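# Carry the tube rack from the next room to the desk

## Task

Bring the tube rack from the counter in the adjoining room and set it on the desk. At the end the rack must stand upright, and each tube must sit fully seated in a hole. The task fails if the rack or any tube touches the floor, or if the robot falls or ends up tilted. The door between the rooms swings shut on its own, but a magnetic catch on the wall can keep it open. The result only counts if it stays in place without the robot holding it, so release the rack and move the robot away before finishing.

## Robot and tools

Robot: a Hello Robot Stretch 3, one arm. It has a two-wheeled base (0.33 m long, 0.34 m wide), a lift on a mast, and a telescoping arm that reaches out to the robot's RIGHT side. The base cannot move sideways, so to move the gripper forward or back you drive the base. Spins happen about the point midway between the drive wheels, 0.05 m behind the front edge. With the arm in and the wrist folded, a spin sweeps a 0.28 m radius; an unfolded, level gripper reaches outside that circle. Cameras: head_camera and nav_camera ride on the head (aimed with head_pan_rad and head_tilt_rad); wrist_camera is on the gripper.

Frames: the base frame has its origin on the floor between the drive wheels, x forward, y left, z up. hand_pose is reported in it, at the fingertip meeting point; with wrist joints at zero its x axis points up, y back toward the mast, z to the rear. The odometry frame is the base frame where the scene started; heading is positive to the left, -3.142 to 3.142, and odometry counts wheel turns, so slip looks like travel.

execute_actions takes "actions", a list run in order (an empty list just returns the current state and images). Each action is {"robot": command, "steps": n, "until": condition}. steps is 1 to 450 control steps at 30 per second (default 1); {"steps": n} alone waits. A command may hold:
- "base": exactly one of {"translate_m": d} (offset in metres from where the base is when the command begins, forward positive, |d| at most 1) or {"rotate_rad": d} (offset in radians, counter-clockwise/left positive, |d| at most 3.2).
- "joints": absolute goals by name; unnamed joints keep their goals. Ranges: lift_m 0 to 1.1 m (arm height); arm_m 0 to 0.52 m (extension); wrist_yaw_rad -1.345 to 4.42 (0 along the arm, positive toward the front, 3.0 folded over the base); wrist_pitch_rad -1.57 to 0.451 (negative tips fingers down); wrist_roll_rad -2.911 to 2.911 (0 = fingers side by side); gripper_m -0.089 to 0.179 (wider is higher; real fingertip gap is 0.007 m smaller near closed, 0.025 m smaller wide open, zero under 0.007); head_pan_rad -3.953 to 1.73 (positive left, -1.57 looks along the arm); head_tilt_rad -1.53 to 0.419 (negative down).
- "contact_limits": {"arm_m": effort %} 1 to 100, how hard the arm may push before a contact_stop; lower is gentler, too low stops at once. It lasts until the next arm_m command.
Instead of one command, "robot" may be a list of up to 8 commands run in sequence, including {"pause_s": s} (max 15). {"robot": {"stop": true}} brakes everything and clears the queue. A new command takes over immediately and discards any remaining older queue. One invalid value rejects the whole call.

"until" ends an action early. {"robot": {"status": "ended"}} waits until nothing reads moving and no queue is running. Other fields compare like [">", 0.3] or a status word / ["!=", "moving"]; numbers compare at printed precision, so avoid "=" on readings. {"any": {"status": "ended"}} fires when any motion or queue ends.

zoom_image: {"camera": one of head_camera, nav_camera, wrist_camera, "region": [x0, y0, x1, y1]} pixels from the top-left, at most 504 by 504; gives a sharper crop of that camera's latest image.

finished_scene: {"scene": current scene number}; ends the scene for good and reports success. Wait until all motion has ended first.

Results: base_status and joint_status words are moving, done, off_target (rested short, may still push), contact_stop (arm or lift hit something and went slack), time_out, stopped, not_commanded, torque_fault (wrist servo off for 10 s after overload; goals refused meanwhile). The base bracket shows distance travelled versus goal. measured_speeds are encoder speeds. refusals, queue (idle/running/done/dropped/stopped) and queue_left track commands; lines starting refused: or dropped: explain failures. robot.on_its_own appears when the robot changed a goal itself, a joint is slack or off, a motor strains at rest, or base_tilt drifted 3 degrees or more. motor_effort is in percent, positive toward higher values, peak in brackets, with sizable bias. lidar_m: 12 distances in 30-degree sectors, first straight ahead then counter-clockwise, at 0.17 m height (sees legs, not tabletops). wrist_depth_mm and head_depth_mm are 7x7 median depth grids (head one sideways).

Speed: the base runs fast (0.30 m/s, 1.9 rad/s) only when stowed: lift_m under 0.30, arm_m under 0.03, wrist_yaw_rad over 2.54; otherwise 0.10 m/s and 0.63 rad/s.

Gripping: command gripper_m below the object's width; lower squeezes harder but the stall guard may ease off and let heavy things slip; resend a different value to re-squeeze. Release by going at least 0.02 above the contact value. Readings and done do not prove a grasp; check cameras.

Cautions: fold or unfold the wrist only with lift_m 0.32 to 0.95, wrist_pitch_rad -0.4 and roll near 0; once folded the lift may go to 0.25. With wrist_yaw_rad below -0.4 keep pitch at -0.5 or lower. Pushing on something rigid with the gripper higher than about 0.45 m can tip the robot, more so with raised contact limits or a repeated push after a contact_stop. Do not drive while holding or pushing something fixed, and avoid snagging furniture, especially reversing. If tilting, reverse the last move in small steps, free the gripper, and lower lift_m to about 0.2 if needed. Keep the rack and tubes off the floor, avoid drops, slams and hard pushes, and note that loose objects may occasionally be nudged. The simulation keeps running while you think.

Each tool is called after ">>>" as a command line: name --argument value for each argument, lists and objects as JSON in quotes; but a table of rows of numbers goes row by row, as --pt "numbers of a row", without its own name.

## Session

>>> execute_actions --actions '[]'

Scene clock: 0.00 s.
robot.base_odometry: x=+0.000 y=+0.000 heading=+0.000 (m, m, rad; robot's odometry frame)
robot.turned_by_wheels: +0.000 (rad since the last result)
robot.turned_by_imu: +0.000 (rad since the last result)
robot.base_tilt: forward=+2.5 right=-0.6 (deg)
robot.lidar_m: 2.98 1.49 1.68 1.25 0.95 0.78 0.78 0.87 0.86 0.85 0.95 1.54
robot.head_depth_mm: 1765 2550 2891 2872 2848 2858 2427 / 1771 2607 2935 2878 2862 2835 2446 / 1796 2635 2936 2960 2954 2908 2375 / 1794 2663 3024 3067 2970 2989 2370 / 1809 2708 3108 3048 3047 2968 2357 / 1804 2708 3118 3155 3087 3052 2318 / 1848 2769 3142 3194 3137 3080 2328
robot.base_status: not_commanded
robot.joint_positions: lift_m=+0.382 arm_m=-0.003 wrist_yaw_rad=+2.891 wrist_pitch_rad=-0.340 wrist_roll_rad=-0.007 gripper_m=+0.037 head_pan_rad=+0.012 head_tilt_rad=-0.024
robot.joint_goals: lift_m=+0.382 arm_m=-0.003 wrist_yaw_rad=+2.891 wrist_pitch_rad=-0.340 wrist_roll_rad=-0.007 gripper_m=+0.037 head_pan_rad=+0.012 head_tilt_rad=-0.024
robot.joint_status: lift_m=not_commanded arm_m=not_commanded wrist_yaw_rad=not_commanded wrist_pitch_rad=not_commanded wrist_roll_rad=not_commanded gripper_m=not_commanded head_pan_rad=not_commanded head_tilt_rad=not_commanded
robot.measured_speeds: translate_m=+0.000 rotate_rad=+0.000 lift_m=+0.000 arm_m=+0.000 wrist_yaw_rad=+0.000 wrist_pitch_rad=+0.000 wrist_roll_rad=+0.000 head_pan_rad=+0.000 head_tilt_rad=+0.000
robot: refusals=0 queue=idle queue_left=0
robot.motor_effort: left_wheel=+0 right_wheel=+0 lift_m=+26 arm_m=+0 wrist_yaw_rad=+0 wrist_pitch_rad=+10 wrist_roll_rad=+0 gripper_m=+0 head_pan_rad=+0 head_tilt_rad=+2 (%)
robot.hand_pose: x=+0.0367 y=+0.0841 z=+0.4122 quat_wxyz=(+0.206, +0.704, +0.033, +0.679) (m; robot's base frame)
robot.wrist_depth_mm: - - - - - - - / - - - - - - - / 922 - - - - - - / 964 - - - - - - / 887 - 921 881 910 878 866 / 726 - - 698 734 703 715 / 609 600 598 589 600 603 591
pictures: head_camera (sideways: a quarter turn clockwise sets it upright), nav_camera (sideways: a quarter turn counterclockwise sets it upright), wrist_camera
Images, in order (width x height): head_camera 896x504, nav_camera 672x504, wrist_camera 644x364.

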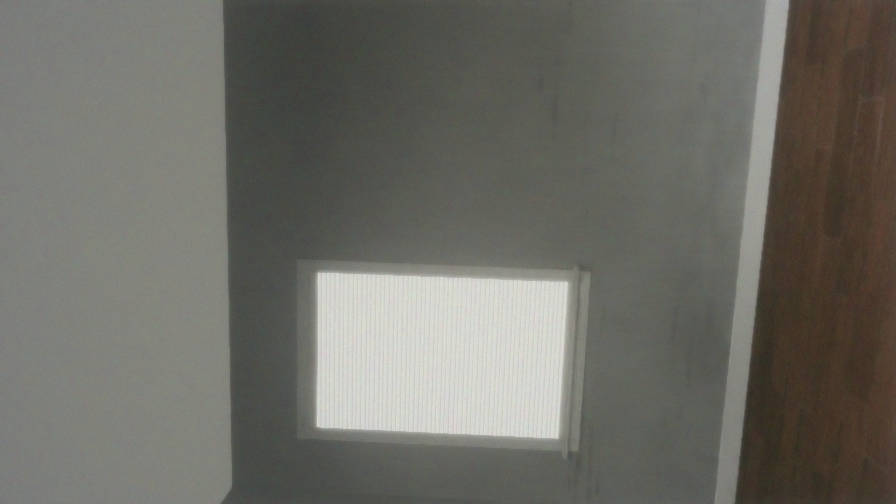

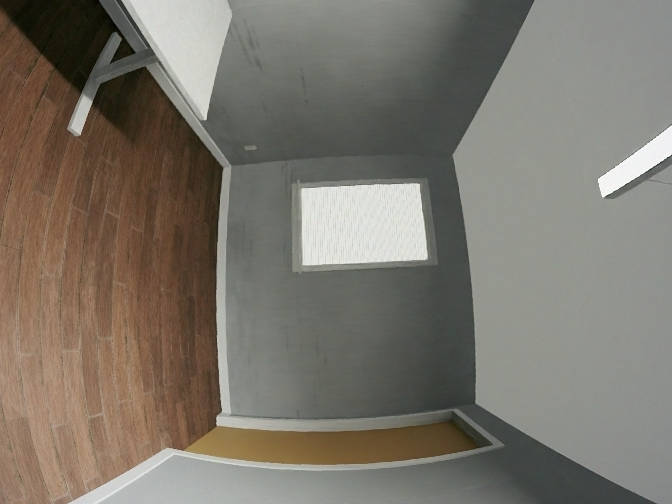

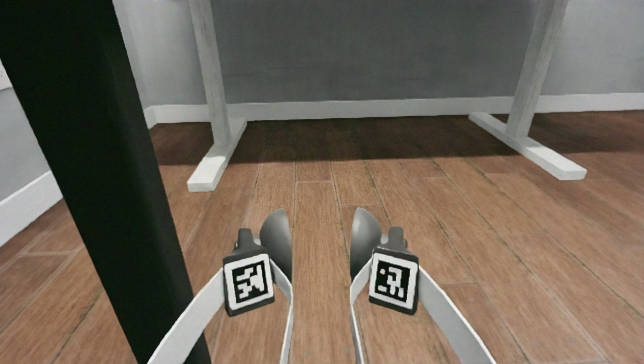

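>>> execute_actions --actions '[{"robot":[{"joints":{"lift_m":0.25,"head_pan_rad":-0.7,"head_tilt_rad":-0.3},"base":{"rotate_rad":-0.26}},{"base":{"translate_m":1.0}}],"steps":450,"until":{"robot":{"status":"ended"}}}]'

Scene clock: 10.70 s.
robot.base_odometry: x=+0.966 y=-0.257 heading=-0.260 (m, m, rad; robot's odometry frame)
robot.turned_by_wheels: -0.260 (rad since the last result)
robot.turned_by_imu: -0.259 (rad since the last result)
robot.base_tilt: forward=+2.6 right=-0.5 (deg)
robot.lidar_m: 1.99 2.04 1.84 1.26 1.77 1.82 1.77 1.20 0.83 0.79 0.81 1.06
robot.head_depth_mm: 744 766 789 811 837 863 891 / 804 830 859 883 916 948 978 / 881 909 942 977 1003 1048 1088 / 970 999 1039 1079 1125 1168 1223 / 1186 1230 1298 1349 1405 1487 1391 / 1334 1394 1463 1531 1619 1695 1607 / 1520 1606 1693 1786 1919 1941 1570
robot.base_status: done (translate_m +1.0000 of +1.0000)
robot.joint_positions: lift_m=+0.250 arm_m=-0.003 wrist_yaw_rad=+2.891 wrist_pitch_rad=-0.341 wrist_roll_rad=-0.007 gripper_m=+0.037 head_pan_rad=-0.693 head_tilt_rad=-0.297
robot.joint_goals: lift_m=+0.250 arm_m=-0.003 wrist_yaw_rad=+2.891 wrist_pitch_rad=-0.341 wrist_roll_rad=-0.007 gripper_m=+0.037 head_pan_rad=-0.700 head_tilt_rad=-0.300
robot.joint_status: lift_m=done arm_m=not_commanded wrist_yaw_rad=not_commanded wrist_pitch_rad=not_commanded wrist_roll_rad=not_commanded gripper_m=not_commanded head_pan_rad=done head_tilt_rad=done
robot.measured_speeds: translate_m=+0.000 rotate_rad=+0.000 lift_m=+0.000 arm_m=+0.000 wrist_yaw_rad=+0.000 wrist_pitch_rad=+0.000 wrist_roll_rad=+0.000 head_pan_rad=+0.000 head_tilt_rad=+0.000
robot: refusals=0 queue=done queue_left=0
robot.motor_effort: left_wheel=+4(15) right_wheel=-2(5) lift_m=+22(27) arm_m=+0(0) wrist_yaw_rad=-1(0) wrist_pitch_rad=+11(11) wrist_roll_rad=+0(0) gripper_m=-1(0) head_pan_rad=-2(33) head_tilt_rad=-1(19) (%)
robot.hand_pose: x=+0.0366 y=+0.0840 z=+0.2804 quat_wxyz=(+0.206, +0.704, +0.033, +0.679) (m; robot's base frame)
robot.wrist_depth_mm: - - - - - - - / - - - - - - - / - - - - - - - / 873 - 877 864 845 854 838 / 653 - 692 654 679 644 641 / 537 - - 528 539 524 527 / 461 - - 453 444 444 443
pictures: head_camera (sideways: a quarter turn clockwise sets it upright), nav_camera (sideways: a quarter turn counterclockwise sets it upright), wrist_camera
Images, in order (width x height): head_camera 896x504, nav_camera 672x504, wrist_camera 644x364.

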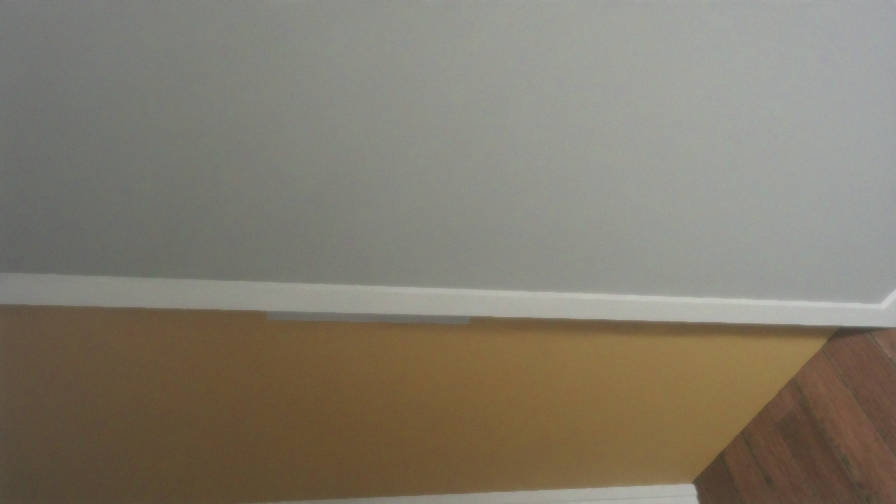

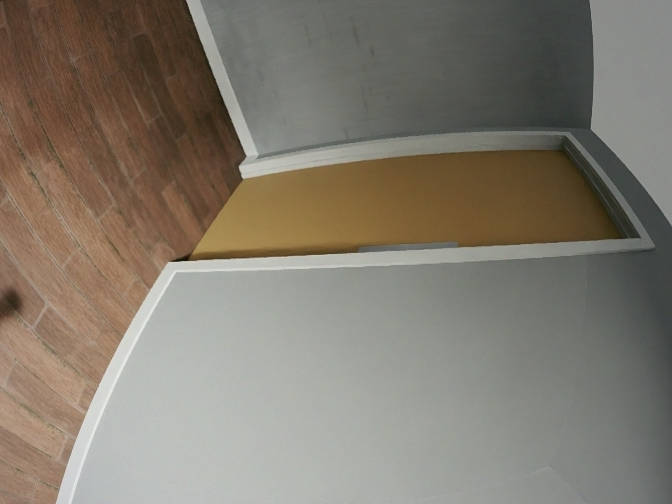

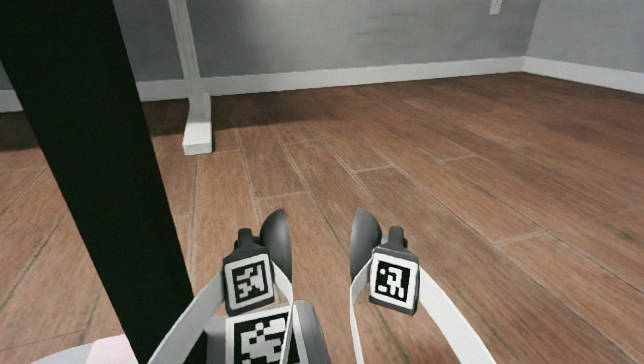

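>>> execute_actions --actions '[{"robot":[{"base":{"translate_m":0.5}},{"base":{"rotate_rad":1.57},"joints":{"head_pan_rad":-3.14,"head_tilt_rad":-0.6}},{"base":{"translate_m":-0.45}}],"steps":450,"until":{"robot":{"status":"ended"}}}]'

Scene clock: 26.50 s.
robot.base_odometry: x=+1.334 y=-0.820 heading=+1.310 (m, m, rad; robot's odometry frame)
robot.turned_by_wheels: +1.570 (rad since the last result)
robot.turned_by_imu: +1.568 (rad since the last result)
robot.base_tilt: forward=+2.5 right=-0.3 (deg)
robot.lidar_m: 2.21 1.81 2.37 1.70 0.48 0.33 0.31 0.32 0.42 1.21 1.56 2.03
robot.head_depth_mm: - - 297 333 380 443 530 / - - 294 329 375 436 522 / - - 293 325 370 429 509 / - - 292 321 365 422 501 / - - 289 317 360 415 490 / - - 289 313 356 409 482 / - - 286 310 351 404 474
robot.base_status: done (translate_m -0.4500 of -0.4500)
robot.joint_positions: lift_m=+0.250 arm_m=-0.003 wrist_yaw_rad=+2.891 wrist_pitch_rad=-0.341 wrist_roll_rad=-0.007 gripper_m=+0.037 head_pan_rad=-3.133 head_tilt_rad=-0.594
robot.joint_goals: lift_m=+0.250 arm_m=-0.003 wrist_yaw_rad=+2.891 wrist_pitch_rad=-0.341 wrist_roll_rad=-0.007 gripper_m=+0.037 head_pan_rad=-3.140 head_tilt_rad=-0.600
robot.joint_status: lift_m=done arm_m=not_commanded wrist_yaw_rad=not_commanded wrist_pitch_rad=not_commanded wrist_roll_rad=not_commanded gripper_m=not_commanded head_pan_rad=done head_tilt_rad=done
robot.measured_speeds: translate_m=+0.000 rotate_rad=+0.000 lift_m=+0.000 arm_m=+0.000 wrist_yaw_rad=+0.000 wrist_pitch_rad=+0.000 wrist_roll_rad=+0.000 head_pan_rad=+0.000 head_tilt_rad=+0.000
robot: refusals=0 queue=done queue_left=0
robot.motor_effort: left_wheel=-4(16) right_wheel=+2(8) lift_m=+22(22) arm_m=+0(0) wrist_yaw_rad=+0(1) wrist_pitch_rad=+12(11) wrist_roll_rad=+0(0) gripper_m=+1(0) head_pan_rad=-3(37) head_tilt_rad=-2(18) (%)
robot.hand_pose: x=+0.0366 y=+0.0839 z=+0.2804 quat_wxyz=(+0.207, +0.704, +0.033, +0.679) (m; robot's base frame)
robot.wrist_depth_mm: - - - - - - - / - - - - - - - / - - - - - - - / 572 - 855 841 852 855 835 / 547 - 692 659 694 657 640 / 515 - - 532 547 527 529 / 451 - - 451 445 443 443
pictures: head_camera (sideways: a quarter turn clockwise sets it upright), nav_camera (sideways: a quarter turn counterclockwise sets it upright), wrist_camera
Images, in order (width x height): head_camera 896x504, nav_camera 672x504, wrist_camera 644x364.

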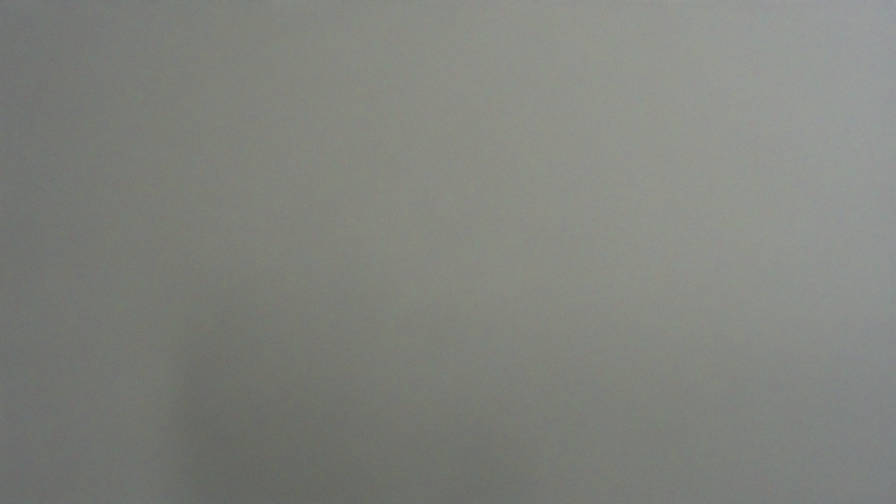

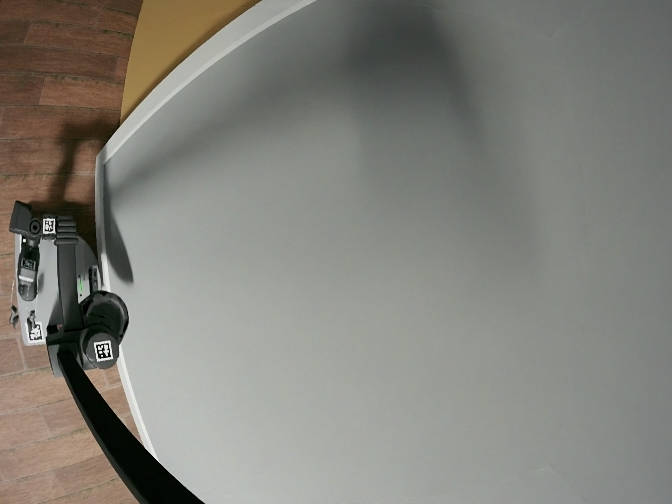

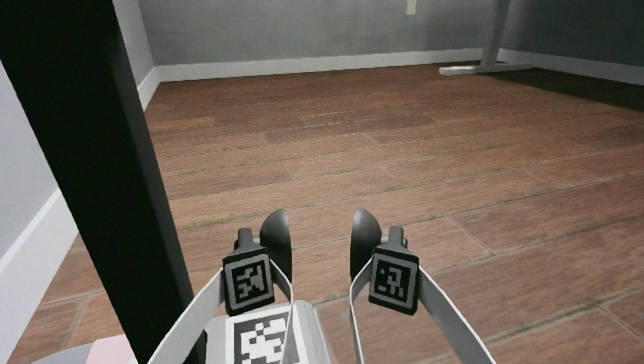

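>>> execute_actions --actions '[{"robot":[{"base":{"translate_m":0.4}},{"base":{"rotate_rad":-1.57}}],"steps":450,"until":{"robot":{"status":"ended"}}}]'

Scene clock: 41.27 s.
robot.base_odometry: x=+1.437 y=-0.434 heading=-0.260 (m, m, rad; robot's odometry frame)
robot.turned_by_wheels: -1.570 (rad since the last result)
robot.turned_by_imu: -1.571 (rad since the last result)
robot.base_tilt: forward=+2.4 right=-0.5 (deg)
robot.lidar_m: 1.50 1.54 1.92 1.82 1.86 2.24 2.26 1.08 0.75 0.71 0.73 1.06
robot.head_depth_mm: 1988 2188 2421 2587 1967 1559 1290 / 1963 2124 2431 2537 1936 1555 1287 / 1937 2140 2367 2514 1939 1532 1279 / 1930 2126 2380 2508 1908 1530 1283 / 1913 2115 2328 2511 1877 1520 1266 / 1917 2076 2305 2463 1882 1509 1255 / 1908 2067 2291 2406 1867 1497 1252
robot.base_status: done (rotate_rad -1.5698 of -1.5700)
robot.joint_positions: lift_m=+0.250 arm_m=-0.003 wrist_yaw_rad=+2.891 wrist_pitch_rad=-0.342 wrist_roll_rad=-0.007 gripper_m=+0.037 head_pan_rad=-3.133 head_tilt_rad=-0.594
robot.joint_goals: lift_m=+0.250 arm_m=-0.003 wrist_yaw_rad=+2.891 wrist_pitch_rad=-0.342 wrist_roll_rad=-0.007 gripper_m=+0.037 head_pan_rad=-3.140 head_tilt_rad=-0.600
robot.joint_status: lift_m=done arm_m=not_commanded wrist_yaw_rad=not_commanded wrist_pitch_rad=not_commanded wrist_roll_rad=not_commanded gripper_m=not_commanded head_pan_rad=done head_tilt_rad=done
robot.measured_speeds: translate_m=+0.000 rotate_rad=+0.000 lift_m=+0.000 arm_m=+0.000 wrist_yaw_rad=+0.000 wrist_pitch_rad=+0.000 wrist_roll_rad=+0.000 head_pan_rad=+0.000 head_tilt_rad=+0.000
robot: refusals=0 queue=done queue_left=0
robot.motor_effort: left_wheel=+4(16) right_wheel=-3(6) lift_m=+22(22) arm_m=+0(0) wrist_yaw_rad=+0(1) wrist_pitch_rad=+11(11) wrist_roll_rad=+0(0) gripper_m=+0(0) head_pan_rad=-2(3) head_tilt_rad=-2(3) (%)
robot.hand_pose: x=+0.0366 y=+0.0839 z=+0.2804 quat_wxyz=(+0.207, +0.704, +0.033, +0.679) (m; robot's base frame)
robot.wrist_depth_mm: - - - - - - - / - - - - - - - / - - - - - - - / 858 - 835 856 850 858 842 / 666 - 692 654 680 643 646 / 534 - - 526 536 522 525 / 456 - - 453 440 440 440
pictures: head_camera (sideways: a quarter turn clockwise sets it upright), nav_camera (sideways: a quarter turn counterclockwise sets it upright), wrist_camera
Images, in order (width x height): head_camera 896x504, nav_camera 672x504, wrist_camera 644x364.

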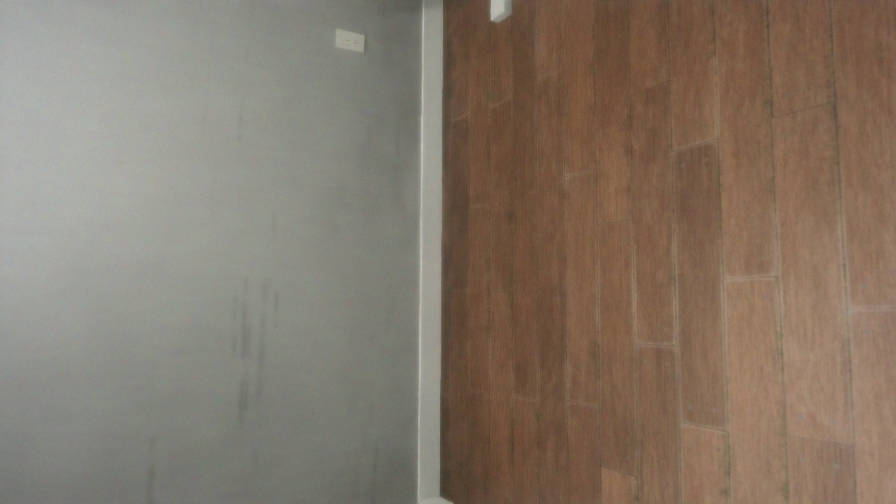

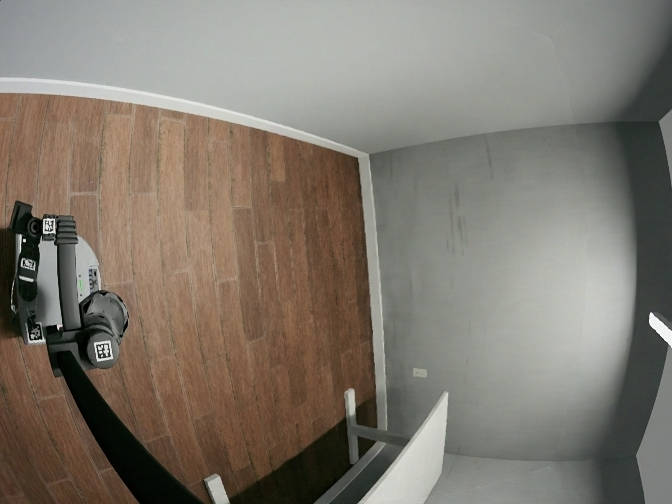

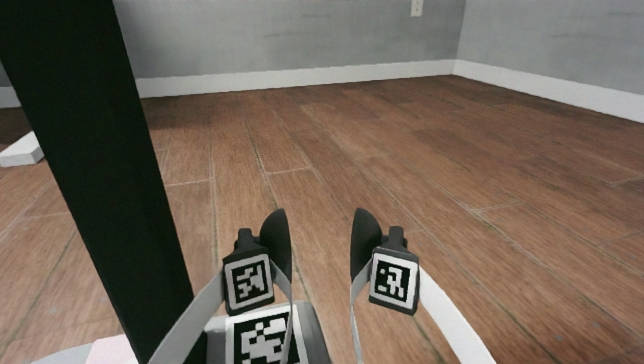

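>>> execute_actions --actions '[{"robot":{"joints":{"head_pan_rad":-0.9,"head_tilt_rad":-0.4}},"steps":150,"until":{"robot":{"status":"ended"}}}]'

Scene clock: 45.33 s.
robot.base_odometry: x=+1.437 y=-0.434 heading=-0.260 (m, m, rad; robot's odometry frame)
robot.turned_by_wheels: +0.000 (rad since the last result)
robot.turned_by_imu: -0.001 (rad since the last result)
robot.base_tilt: forward=+2.5 right=-0.5 (deg)
robot.lidar_m: 1.50 1.54 1.91 1.81 1.85 2.24 2.26 1.07 0.75 0.71 0.72 1.06
robot.head_depth_mm: 589 618 649 686 724 765 817 / 623 654 690 729 773 825 881 / 647 685 728 777 828 888 958 / 785 829 880 931 998 957 1044 / 837 888 950 1012 1098 1184 1294 / 898 955 1019 1106 1199 1307 1387 / 963 1035 1115 1213 1327 1462 1430
robot.base_status: done (rotate_rad -1.5698 of -1.5700)
robot.joint_positions: lift_m=+0.250 arm_m=-0.003 wrist_yaw_rad=+2.891 wrist_pitch_rad=-0.342 wrist_roll_rad=-0.007 gripper_m=+0.037 head_pan_rad=-0.907 head_tilt_rad=-0.409
robot.joint_goals: lift_m=+0.250 arm_m=-0.003 wrist_yaw_rad=+2.891 wrist_pitch_rad=-0.342 wrist_roll_rad=-0.007 gripper_m=+0.037 head_pan_rad=-0.900 head_tilt_rad=-0.400
robot.joint_status: lift_m=done arm_m=not_commanded wrist_yaw_rad=not_commanded wrist_pitch_rad=not_commanded wrist_roll_rad=not_commanded gripper_m=not_commanded head_pan_rad=done head_tilt_rad=done
robot.measured_speeds: translate_m=+0.000 rotate_rad=+0.000 lift_m=+0.000 arm_m=+0.000 wrist_yaw_rad=+0.000 wrist_pitch_rad=+0.000 wrist_roll_rad=+0.000 head_pan_rad=+0.000 head_tilt_rad=+0.000
robot: refusals=0 queue=done queue_left=0
robot.motor_effort: left_wheel=+4(4) right_wheel=-3(3) lift_m=+23(22) arm_m=+0(0) wrist_yaw_rad=+0(0) wrist_pitch_rad=+11(11) wrist_roll_rad=+0(0) gripper_m=+1(0) head_pan_rad=+4(37) head_tilt_rad=+3(15) (%)
robot.hand_pose: x=+0.0366 y=+0.0839 z=+0.2804 quat_wxyz=(+0.207, +0.704, +0.033, +0.679) (m; robot's base frame)
robot.wrist_depth_mm: - - - - - - - / - - - - - - - / - - - - - - - / 865 - 864 852 832 828 827 / 665 - 700 640 685 647 637 / 539 - - 517 551 532 523 / 455 - - 450 449 442 442
pictures: head_camera (sideways: a quarter turn clockwise sets it upright), nav_camera (sideways: a quarter turn counterclockwise sets it upright), wrist_camera
Images, in order (width x height): head_camera 896x504, nav_camera 672x504, wrist_camera 644x364.

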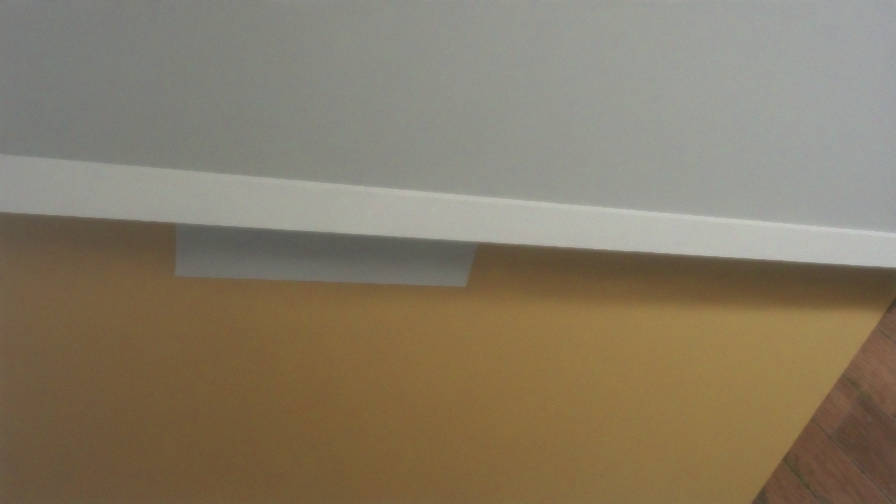

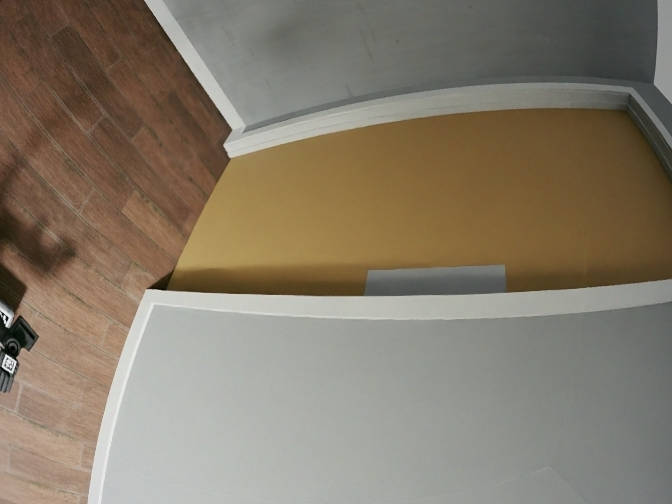

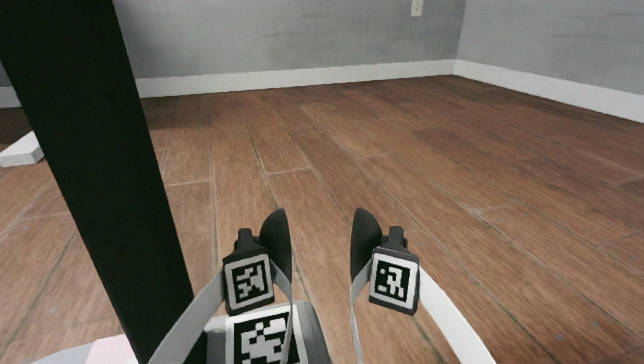

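>>> execute_actions --actions '[{"robot":[{"base":{"translate_m":0.88}},{"base":{"rotate_rad":1.57}},{"base":{"translate_m":-0.3},"joints":{"head_pan_rad":-3.14,"head_tilt_rad":-0.7}}],"steps":450,"until":{"robot":{"status":"ended"}}}]'

Scene clock: 57.63 s.
robot.base_odometry: x=+2.210 y=-0.950 heading=+1.310 (m, m, rad; robot's odometry frame)
robot.turned_by_wheels: +1.570 (rad since the last result)
robot.turned_by_imu: +1.571 (rad since the last result)
robot.base_tilt: forward=+2.4 right=-0.5 (deg)
robot.lidar_m: 2.01 2.19 2.88 1.91 0.56 0.47 0.44 0.45 0.59 0.65 0.67 0.87
robot.head_depth_mm: 358 400 454 522 618 754 923 / 355 397 448 516 608 740 945 / 353 393 444 510 602 728 929 / 350 390 441 505 593 719 903 / 347 386 436 499 585 704 886 / 344 384 432 495 577 695 872 / 342 380 427 489 570 685 855
robot.base_status: done (translate_m -0.3000 of -0.3000)
robot.joint_positions: lift_m=+0.250 arm_m=-0.003 wrist_yaw_rad=+2.891 wrist_pitch_rad=-0.342 wrist_roll_rad=-0.007 gripper_m=+0.037 head_pan_rad=-3.133 head_tilt_rad=-0.692
robot.joint_goals: lift_m=+0.250 arm_m=-0.003 wrist_yaw_rad=+2.891 wrist_pitch_rad=-0.342 wrist_roll_rad=-0.007 gripper_m=+0.037 head_pan_rad=-3.140 head_tilt_rad=-0.700
robot.joint_status: lift_m=done arm_m=not_commanded wrist_yaw_rad=not_commanded wrist_pitch_rad=not_commanded wrist_roll_rad=not_commanded gripper_m=not_commanded head_pan_rad=done head_tilt_rad=done
robot.measured_speeds: translate_m=+0.000 rotate_rad=+0.000 lift_m=+0.000 arm_m=+0.000 wrist_yaw_rad=+0.000 wrist_pitch_rad=+0.000 wrist_roll_rad=+0.000 head_pan_rad=+0.000 head_tilt_rad=+0.000
robot: refusals=0 queue=done queue_left=0
robot.motor_effort: left_wheel=-4(16) right_wheel=+2(8) lift_m=+22(23) arm_m=+0(0) wrist_yaw_rad=+0(0) wrist_pitch_rad=+11(11) wrist_roll_rad=+0(0) gripper_m=+0(0) head_pan_rad=-3(36) head_tilt_rad=-2(19) (%)
robot.hand_pose: x=+0.0366 y=+0.0839 z=+0.2804 quat_wxyz=(+0.207, +0.704, +0.033, +0.679) (m; robot's base frame)
robot.wrist_depth_mm: - - - - - - - / - - - - - - - / - - - - - - - / 652 - 876 853 871 855 825 / 606 - 692 654 688 644 653 / 535 - - 535 543 525 524 / 455 - - 454 445 442 438
pictures: head_camera (sideways: a quarter turn clockwise sets it upright), nav_camera (sideways: a quarter turn counterclockwise sets it upright), wrist_camera
Images, in order (width x height): head_camera 896x504, nav_camera 672x504, wrist_camera 644x364.

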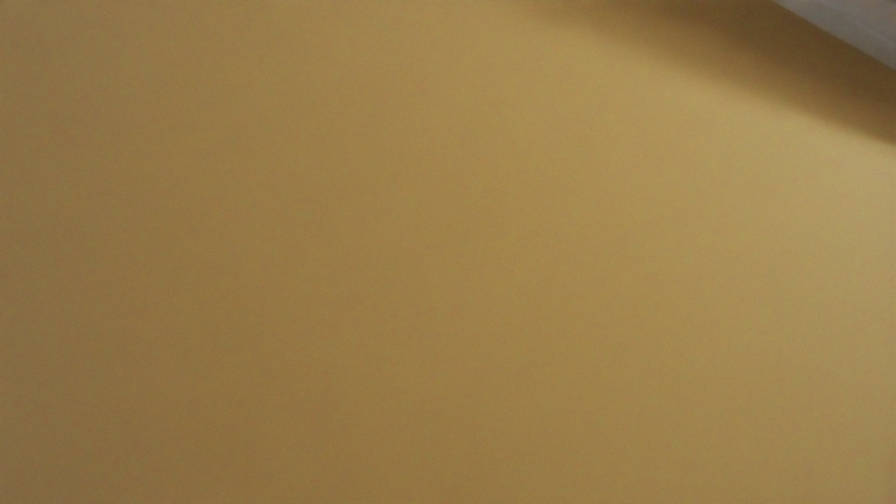

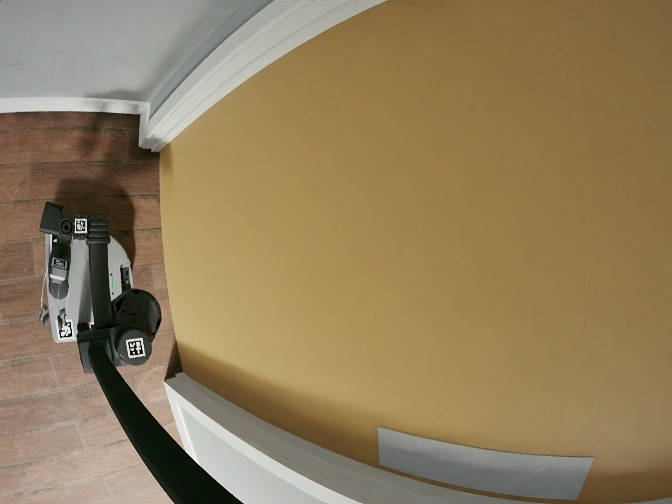

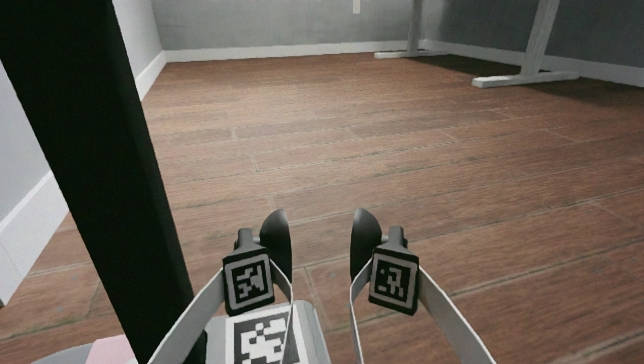

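>>> execute_actions --actions '[{"robot":[{"joints":{"lift_m":0.33}},{"base":{"translate_m":-0.7}}],"steps":450,"until":{"robot":{"status":"ended"}}}]'

Scene clock: 68.73 s.
robot.base_odometry: x=+2.029 y=-1.626 heading=+1.310 (m, m, rad; robot's odometry frame)
robot.turned_by_wheels: +0.000 (rad since the last result)
robot.turned_by_imu: -0.005 (rad since the last result)
robot.base_tilt: forward=+2.6 right=-0.5 (deg)
robot.lidar_m: 2.14 2.74 0.44 0.66 2.50 2.03 0.31 0.24 0.24 0.25 0.38 0.93
robot.head_depth_mm: 1677 1856 2143 2264 1758 1443 1229 / 1670 1864 2124 2199 1746 1437 1222 / 1622 1813 2090 2185 1742 1432 1215 / 328 372 426 501 611 1320 1157 / 293 321 361 413 485 581 728 / - 291 315 353 403 467 557 / - - 289 308 344 390 451
robot.base_status: done (translate_m -0.6999 of -0.7000)
robot.joint_positions: lift_m=+0.330 arm_m=-0.003 wrist_yaw_rad=+2.891 wrist_pitch_rad=-0.342 wrist_roll_rad=-0.007 gripper_m=+0.037 head_pan_rad=-3.134 head_tilt_rad=-0.697
robot.joint_goals: lift_m=+0.330 arm_m=-0.003 wrist_yaw_rad=+2.891 wrist_pitch_rad=-0.342 wrist_roll_rad=-0.007 gripper_m=+0.037 head_pan_rad=-3.140 head_tilt_rad=-0.700
robot.joint_status: lift_m=done arm_m=not_commanded wrist_yaw_rad=not_commanded wrist_pitch_rad=not_commanded wrist_roll_rad=not_commanded gripper_m=not_commanded head_pan_rad=done head_tilt_rad=done
robot.measured_speeds: translate_m=+0.000 rotate_rad=+0.000 lift_m=+0.000 arm_m=+0.000 wrist_yaw_rad=+0.000 wrist_pitch_rad=+0.000 wrist_roll_rad=+0.000 head_pan_rad=+0.000 head_tilt_rad=+0.000
robot: refusals=0 queue=done queue_left=0
robot.motor_effort: left_wheel=-15(80) right_wheel=-6(41) lift_m=+29(32) arm_m=+0(0) wrist_yaw_rad=+0(1) wrist_pitch_rad=+12(12) wrist_roll_rad=+0(0) gripper_m=+0(0) head_pan_rad=-3(3) head_tilt_rad=+0(3) (%)
robot.hand_pose: x=+0.0367 y=+0.0838 z=+0.3599 quat_wxyz=(+0.207, +0.704, +0.033, +0.679) (m; robot's base frame)
robot.wrist_depth_mm: - - - 627 441 - - / - - - 682 473 - - / - - - 744 526 - - / - - - 776 575 - - / 814 - 827 741 714 765 787 / 655 - - 638 665 633 636 / 537 539 543 528 530 522 537
pictures: head_camera (sideways: a quarter turn clockwise sets it upright), nav_camera (sideways: a quarter turn counterclockwise sets it upright), wrist_camera
Images, in order (width x height): head_camera 896x504, nav_camera 672x504, wrist_camera 644x364.

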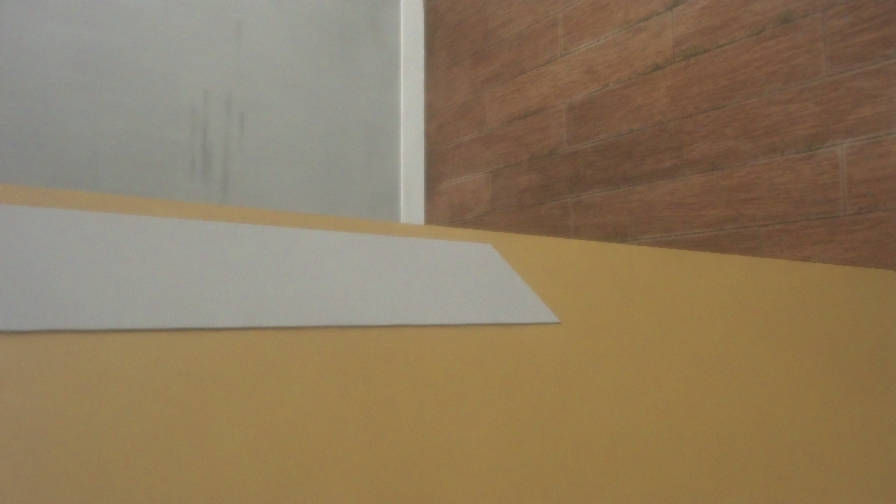

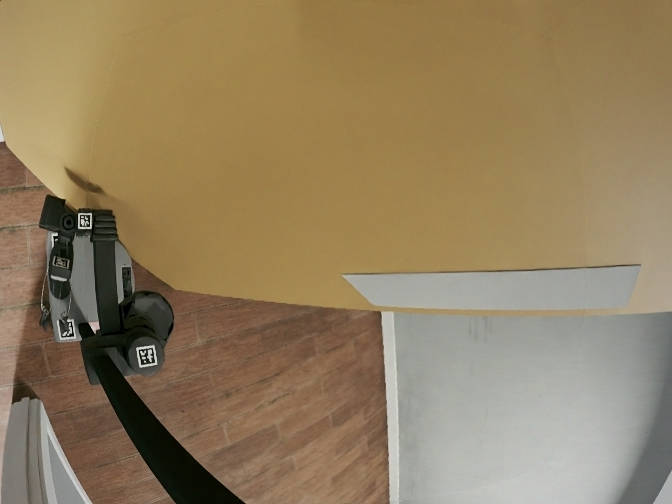

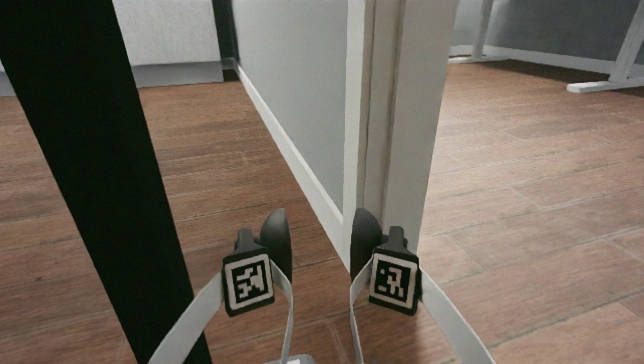

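>>> execute_actions --actions '[{"robot":[{"base":{"rotate_rad":0.5}},{"base":{"translate_m":-0.3}}],"steps":450,"until":{"robot":{"status":"ended"}}}]'

Scene clock: 76.57 s.
robot.base_odometry: x=+2.100 y=-1.917 heading=+1.810 (m, m, rad; robot's odometry frame)
robot.turned_by_wheels: +0.500 (rad since the last result)
robot.turned_by_imu: +0.493 (rad since the last result)
robot.base_tilt: forward=+2.4 right=-0.5 (deg)
robot.lidar_m: 3.04 0.70 1.37 2.61 1.76 1.64 0.30 0.24 0.24 0.26 0.41 1.63
robot.head_depth_mm: 1345 1480 1636 1827 1740 1451 1233 / 1388 1539 1712 1932 1743 1434 1214 / 1450 1610 1786 1989 1734 1432 1217 / 310 349 403 483 1629 1349 1183 / 288 306 344 394 461 558 695 / - 286 303 340 389 454 542 / - - - 301 337 383 446
robot.base_status: done (translate_m -0.3000 of -0.3000)
robot.joint_positions: lift_m=+0.330 arm_m=-0.003 wrist_yaw_rad=+2.891 wrist_pitch_rad=-0.342 wrist_roll_rad=-0.007 gripper_m=+0.037 head_pan_rad=-3.134 head_tilt_rad=-0.697
robot.joint_goals: lift_m=+0.330 arm_m=-0.003 wrist_yaw_rad=+2.891 wrist_pitch_rad=-0.342 wrist_roll_rad=-0.007 gripper_m=+0.037 head_pan_rad=-3.140 head_tilt_rad=-0.700
robot.joint_status: lift_m=done arm_m=not_commanded wrist_yaw_rad=not_commanded wrist_pitch_rad=not_commanded wrist_roll_rad=not_commanded gripper_m=not_commanded head_pan_rad=done head_tilt_rad=done
robot.measured_speeds: translate_m=+0.000 rotate_rad=+0.000 lift_m=+0.000 arm_m=+0.000 wrist_yaw_rad=+0.000 wrist_pitch_rad=+0.000 wrist_roll_rad=+0.000 head_pan_rad=+0.000 head_tilt_rad=+0.000
robot: refusals=0 queue=done queue_left=0
robot.motor_effort: left_wheel=-15(36) right_wheel=+0(14) lift_m=+29(29) arm_m=+0(0) wrist_yaw_rad=+0(0) wrist_pitch_rad=+11(12) wrist_roll_rad=+0(0) gripper_m=+0(1) head_pan_rad=-3(2) head_tilt_rad=-1(1) (%)
robot.hand_pose: x=+0.0367 y=+0.0838 z=+0.3599 quat_wxyz=(+0.207, +0.704, +0.033, +0.679) (m; robot's base frame)
robot.wrist_depth_mm: - - - - - - 743 / - - - - - - 727 / - - - - - - 710 / - - - - - 967 714 / 813 - 841 775 812 792 674 / 648 - - 646 644 634 626 / 541 548 544 534 542 541 534
pictures: head_camera (sideways: a quarter turn clockwise sets it upright), nav_camera (sideways: a quarter turn counterclockwise sets it upright), wrist_camera
Images, in order (width x height): head_camera 896x504, nav_camera 672x504, wrist_camera 644x364.

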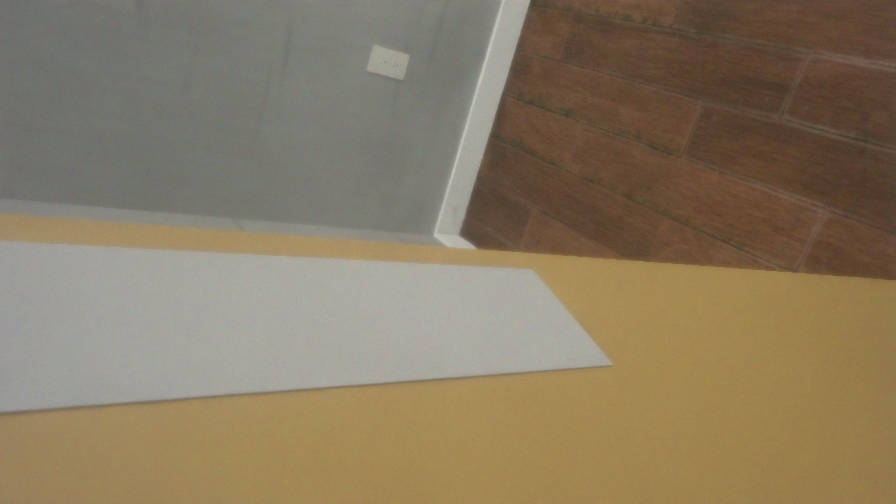

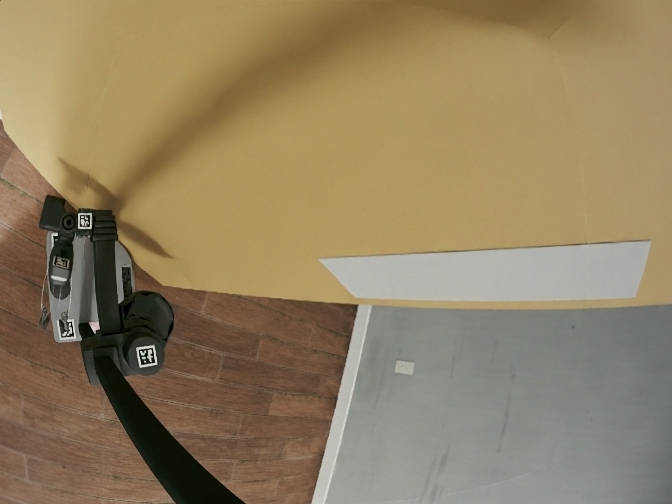

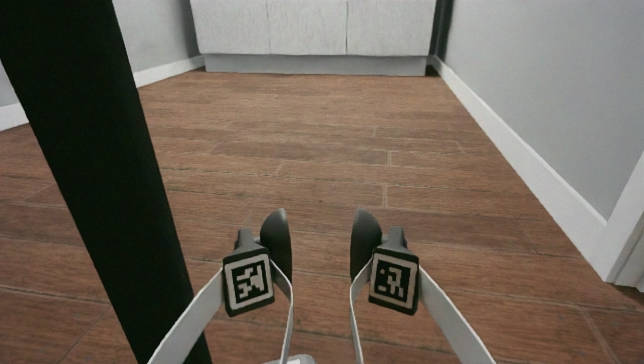

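>>> execute_actions --actions '[{"robot":[{"base":{"rotate_rad":0.5}},{"base":{"translate_m":-0.12}}],"steps":450,"until":{"robot":{"status":"ended"}}}]'

Scene clock: 83.70 s.
robot.base_odometry: x=+2.181 y=-2.006 heading=+2.310 (m, m, rad; robot's odometry frame)
robot.turned_by_wheels: +0.500 (rad since the last result)
robot.turned_by_imu: +0.496 (rad since the last result)
robot.base_tilt: forward=+2.5 right=-0.5 (deg)
robot.lidar_m: 0.81 1.47 2.59 1.70 1.56 0.41 0.28 0.26 0.26 0.34 1.27 3.14
robot.head_depth_mm: 312 373 912 1136 1513 1448 1235 / 291 326 383 461 1231 1398 1228 / - 299 343 405 497 637 1168 / - 286 314 364 434 538 706 / - - 293 330 386 465 586 / - - - 301 347 410 500 / - - - 287 316 367 438
robot.base_status: done (translate_m -0.1200 of -0.1200)
robot.joint_positions: lift_m=+0.330 arm_m=-0.003 wrist_yaw_rad=+2.891 wrist_pitch_rad=-0.342 wrist_roll_rad=-0.007 gripper_m=+0.037 head_pan_rad=-3.134 head_tilt_rad=-0.697
robot.joint_goals: lift_m=+0.330 arm_m=-0.003 wrist_yaw_rad=+2.891 wrist_pitch_rad=-0.342 wrist_roll_rad=-0.007 gripper_m=+0.037 head_pan_rad=-3.140 head_tilt_rad=-0.700
robot.joint_status: lift_m=done arm_m=not_commanded wrist_yaw_rad=not_commanded wrist_pitch_rad=not_commanded wrist_roll_rad=not_commanded gripper_m=not_commanded head_pan_rad=done head_tilt_rad=done
robot.measured_speeds: translate_m=+0.000 rotate_rad=+0.000 lift_m=+0.000 arm_m=+0.000 wrist_yaw_rad=+0.000 wrist_pitch_rad=+0.000 wrist_roll_rad=+0.000 head_pan_rad=+0.000 head_tilt_rad=+0.000
robot: refusals=0 queue=done queue_left=0
robot.motor_effort: left_wheel=-13(32) right_wheel=-2(11) lift_m=+29(29) arm_m=+0(0) wrist_yaw_rad=-1(0) wrist_pitch_rad=+11(11) wrist_roll_rad=+0(0) gripper_m=+0(1) head_pan_rad=-2(2) head_tilt_rad=-1(2) (%)
robot.hand_pose: x=+0.0367 y=+0.0838 z=+0.3599 quat_wxyz=(+0.207, +0.704, +0.033, +0.679) (m; robot's base frame)
robot.wrist_depth_mm: - - - - - - - / - - - - - - - / - - - - - - - / - - - - - - - / 823 - 851 784 812 779 764 / 655 - - 656 658 627 638 / 542 539 531 533 542 536 529
pictures: head_camera (sideways: a quarter turn clockwise sets it upright), nav_camera (sideways: a quarter turn counterclockwise sets it upright), wrist_camera
Images, in order (width x height): head_camera 896x504, nav_camera 672x504, wrist_camera 644x364.

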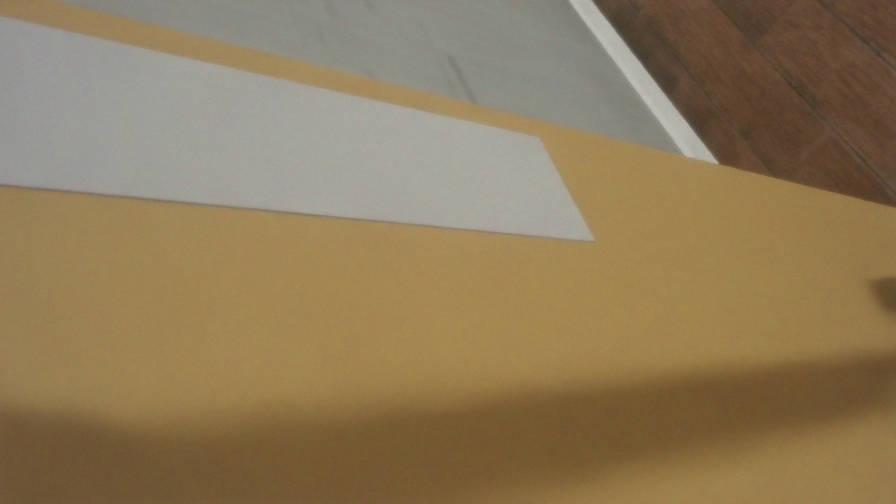

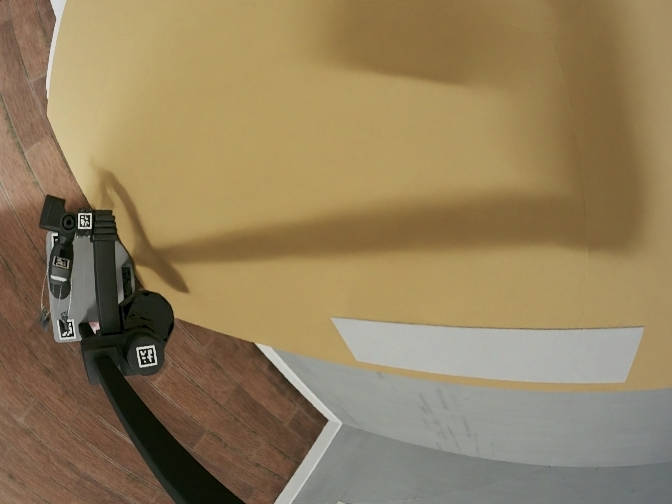

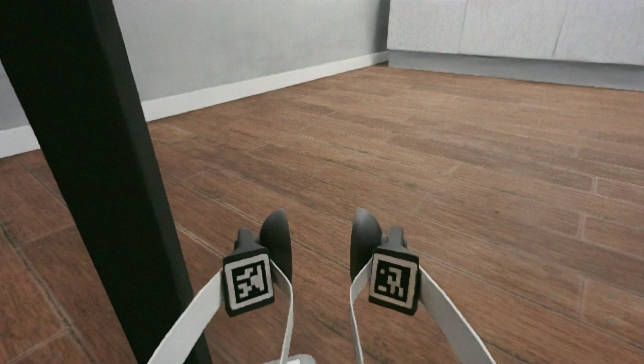

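>>> execute_actions --actions '[{"robot":[{"base":{"rotate_rad":0.4}},{"base":{"translate_m":-0.1}}],"steps":450,"until":{"robot":{"status":"ended"}}}]'

Scene clock: 92.57 s.
robot.base_odometry: x=+2.243 y=-2.035 heading=+2.668 (m, m, rad; robot's odometry frame)
robot.turned_by_wheels: +0.359 (rad since the last result)
robot.turned_by_imu: +0.391 (rad since the last result)
robot.base_tilt: forward=+2.5 right=-0.4 (deg)
robot.lidar_m: 1.14 2.71 1.80 1.55 0.89 0.33 0.27 0.27 0.30 0.49 3.21 0.86
robot.head_depth_mm: - 288 320 376 460 597 1164 / - - 304 356 430 543 737 / - - 295 337 402 498 657 / - - 288 319 378 461 594 / - - - 303 355 429 542 / - - - 295 336 401 498 / - - - 287 319 377 461
robot.base_status: time_out (translate_m -0.0683 of -0.0683)
robot.joint_positions: lift_m=+0.330 arm_m=-0.003 wrist_yaw_rad=+2.891 wrist_pitch_rad=-0.343 wrist_roll_rad=-0.007 gripper_m=+0.037 head_pan_rad=-3.136 head_tilt_rad=-0.697
robot.joint_goals: lift_m=+0.330 arm_m=-0.003 wrist_yaw_rad=+2.891 wrist_pitch_rad=-0.343 wrist_roll_rad=-0.007 gripper_m=+0.037 head_pan_rad=-3.140 head_tilt_rad=-0.700
robot.joint_status: lift_m=done arm_m=not_commanded wrist_yaw_rad=not_commanded wrist_pitch_rad=not_commanded wrist_roll_rad=not_commanded gripper_m=not_commanded head_pan_rad=done head_tilt_rad=done
robot.measured_speeds: translate_m=+0.000 rotate_rad=+0.000 lift_m=+0.000 arm_m=+0.000 wrist_yaw_rad=+0.000 wrist_pitch_rad=+0.000 wrist_roll_rad=+0.000 head_pan_rad=+0.000 head_tilt_rad=+0.000
robot: refusals=0 queue=dropped queue_left=0
robot.motor_effort: left_wheel=+0(100) right_wheel=+0(79) lift_m=+27(29) arm_m=+0(0) wrist_yaw_rad=+0(3) wrist_pitch_rad=+12(13) wrist_roll_rad=+0(0) gripper_m=+0(0) head_pan_rad=-2(2) head_tilt_rad=-1(1) (%)
robot.hand_pose: x=+0.0366 y=+0.0838 z=+0.3598 quat_wxyz=(+0.207, +0.704, +0.034, +0.679) (m; robot's base frame)
robot.wrist_depth_mm: - - - - - - - / - - - - - - - / - - - - - - - / - - - - - - - / 795 - 843 802 844 792 777 / 653 - - 632 652 633 636 / 548 545 548 530 530 538 531
pictures: head_camera (sideways: a quarter turn clockwise sets it upright), nav_camera (sideways: a quarter turn counterclockwise sets it upright), wrist_camera
Images, in order (width x height): head_camera 896x504, nav_camera 672x504, wrist_camera 644x364.

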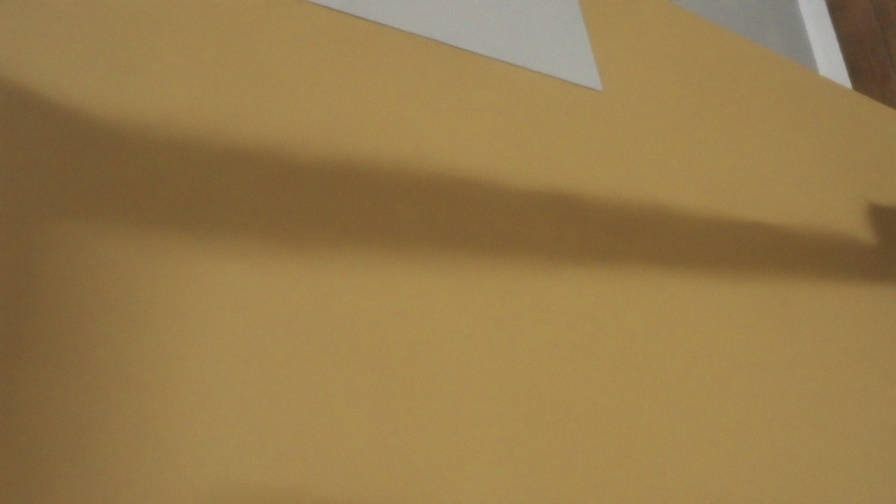

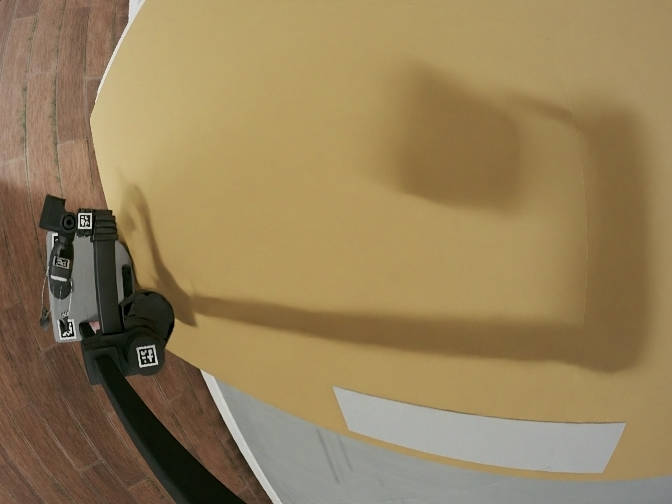

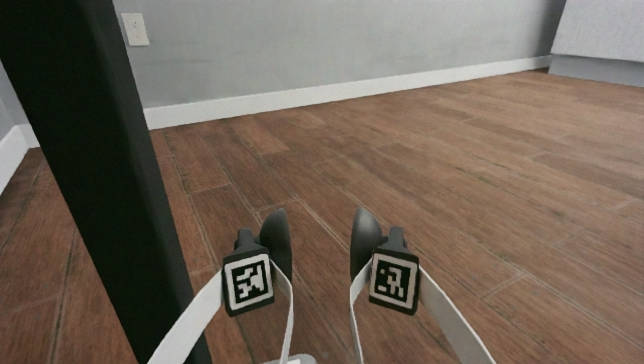

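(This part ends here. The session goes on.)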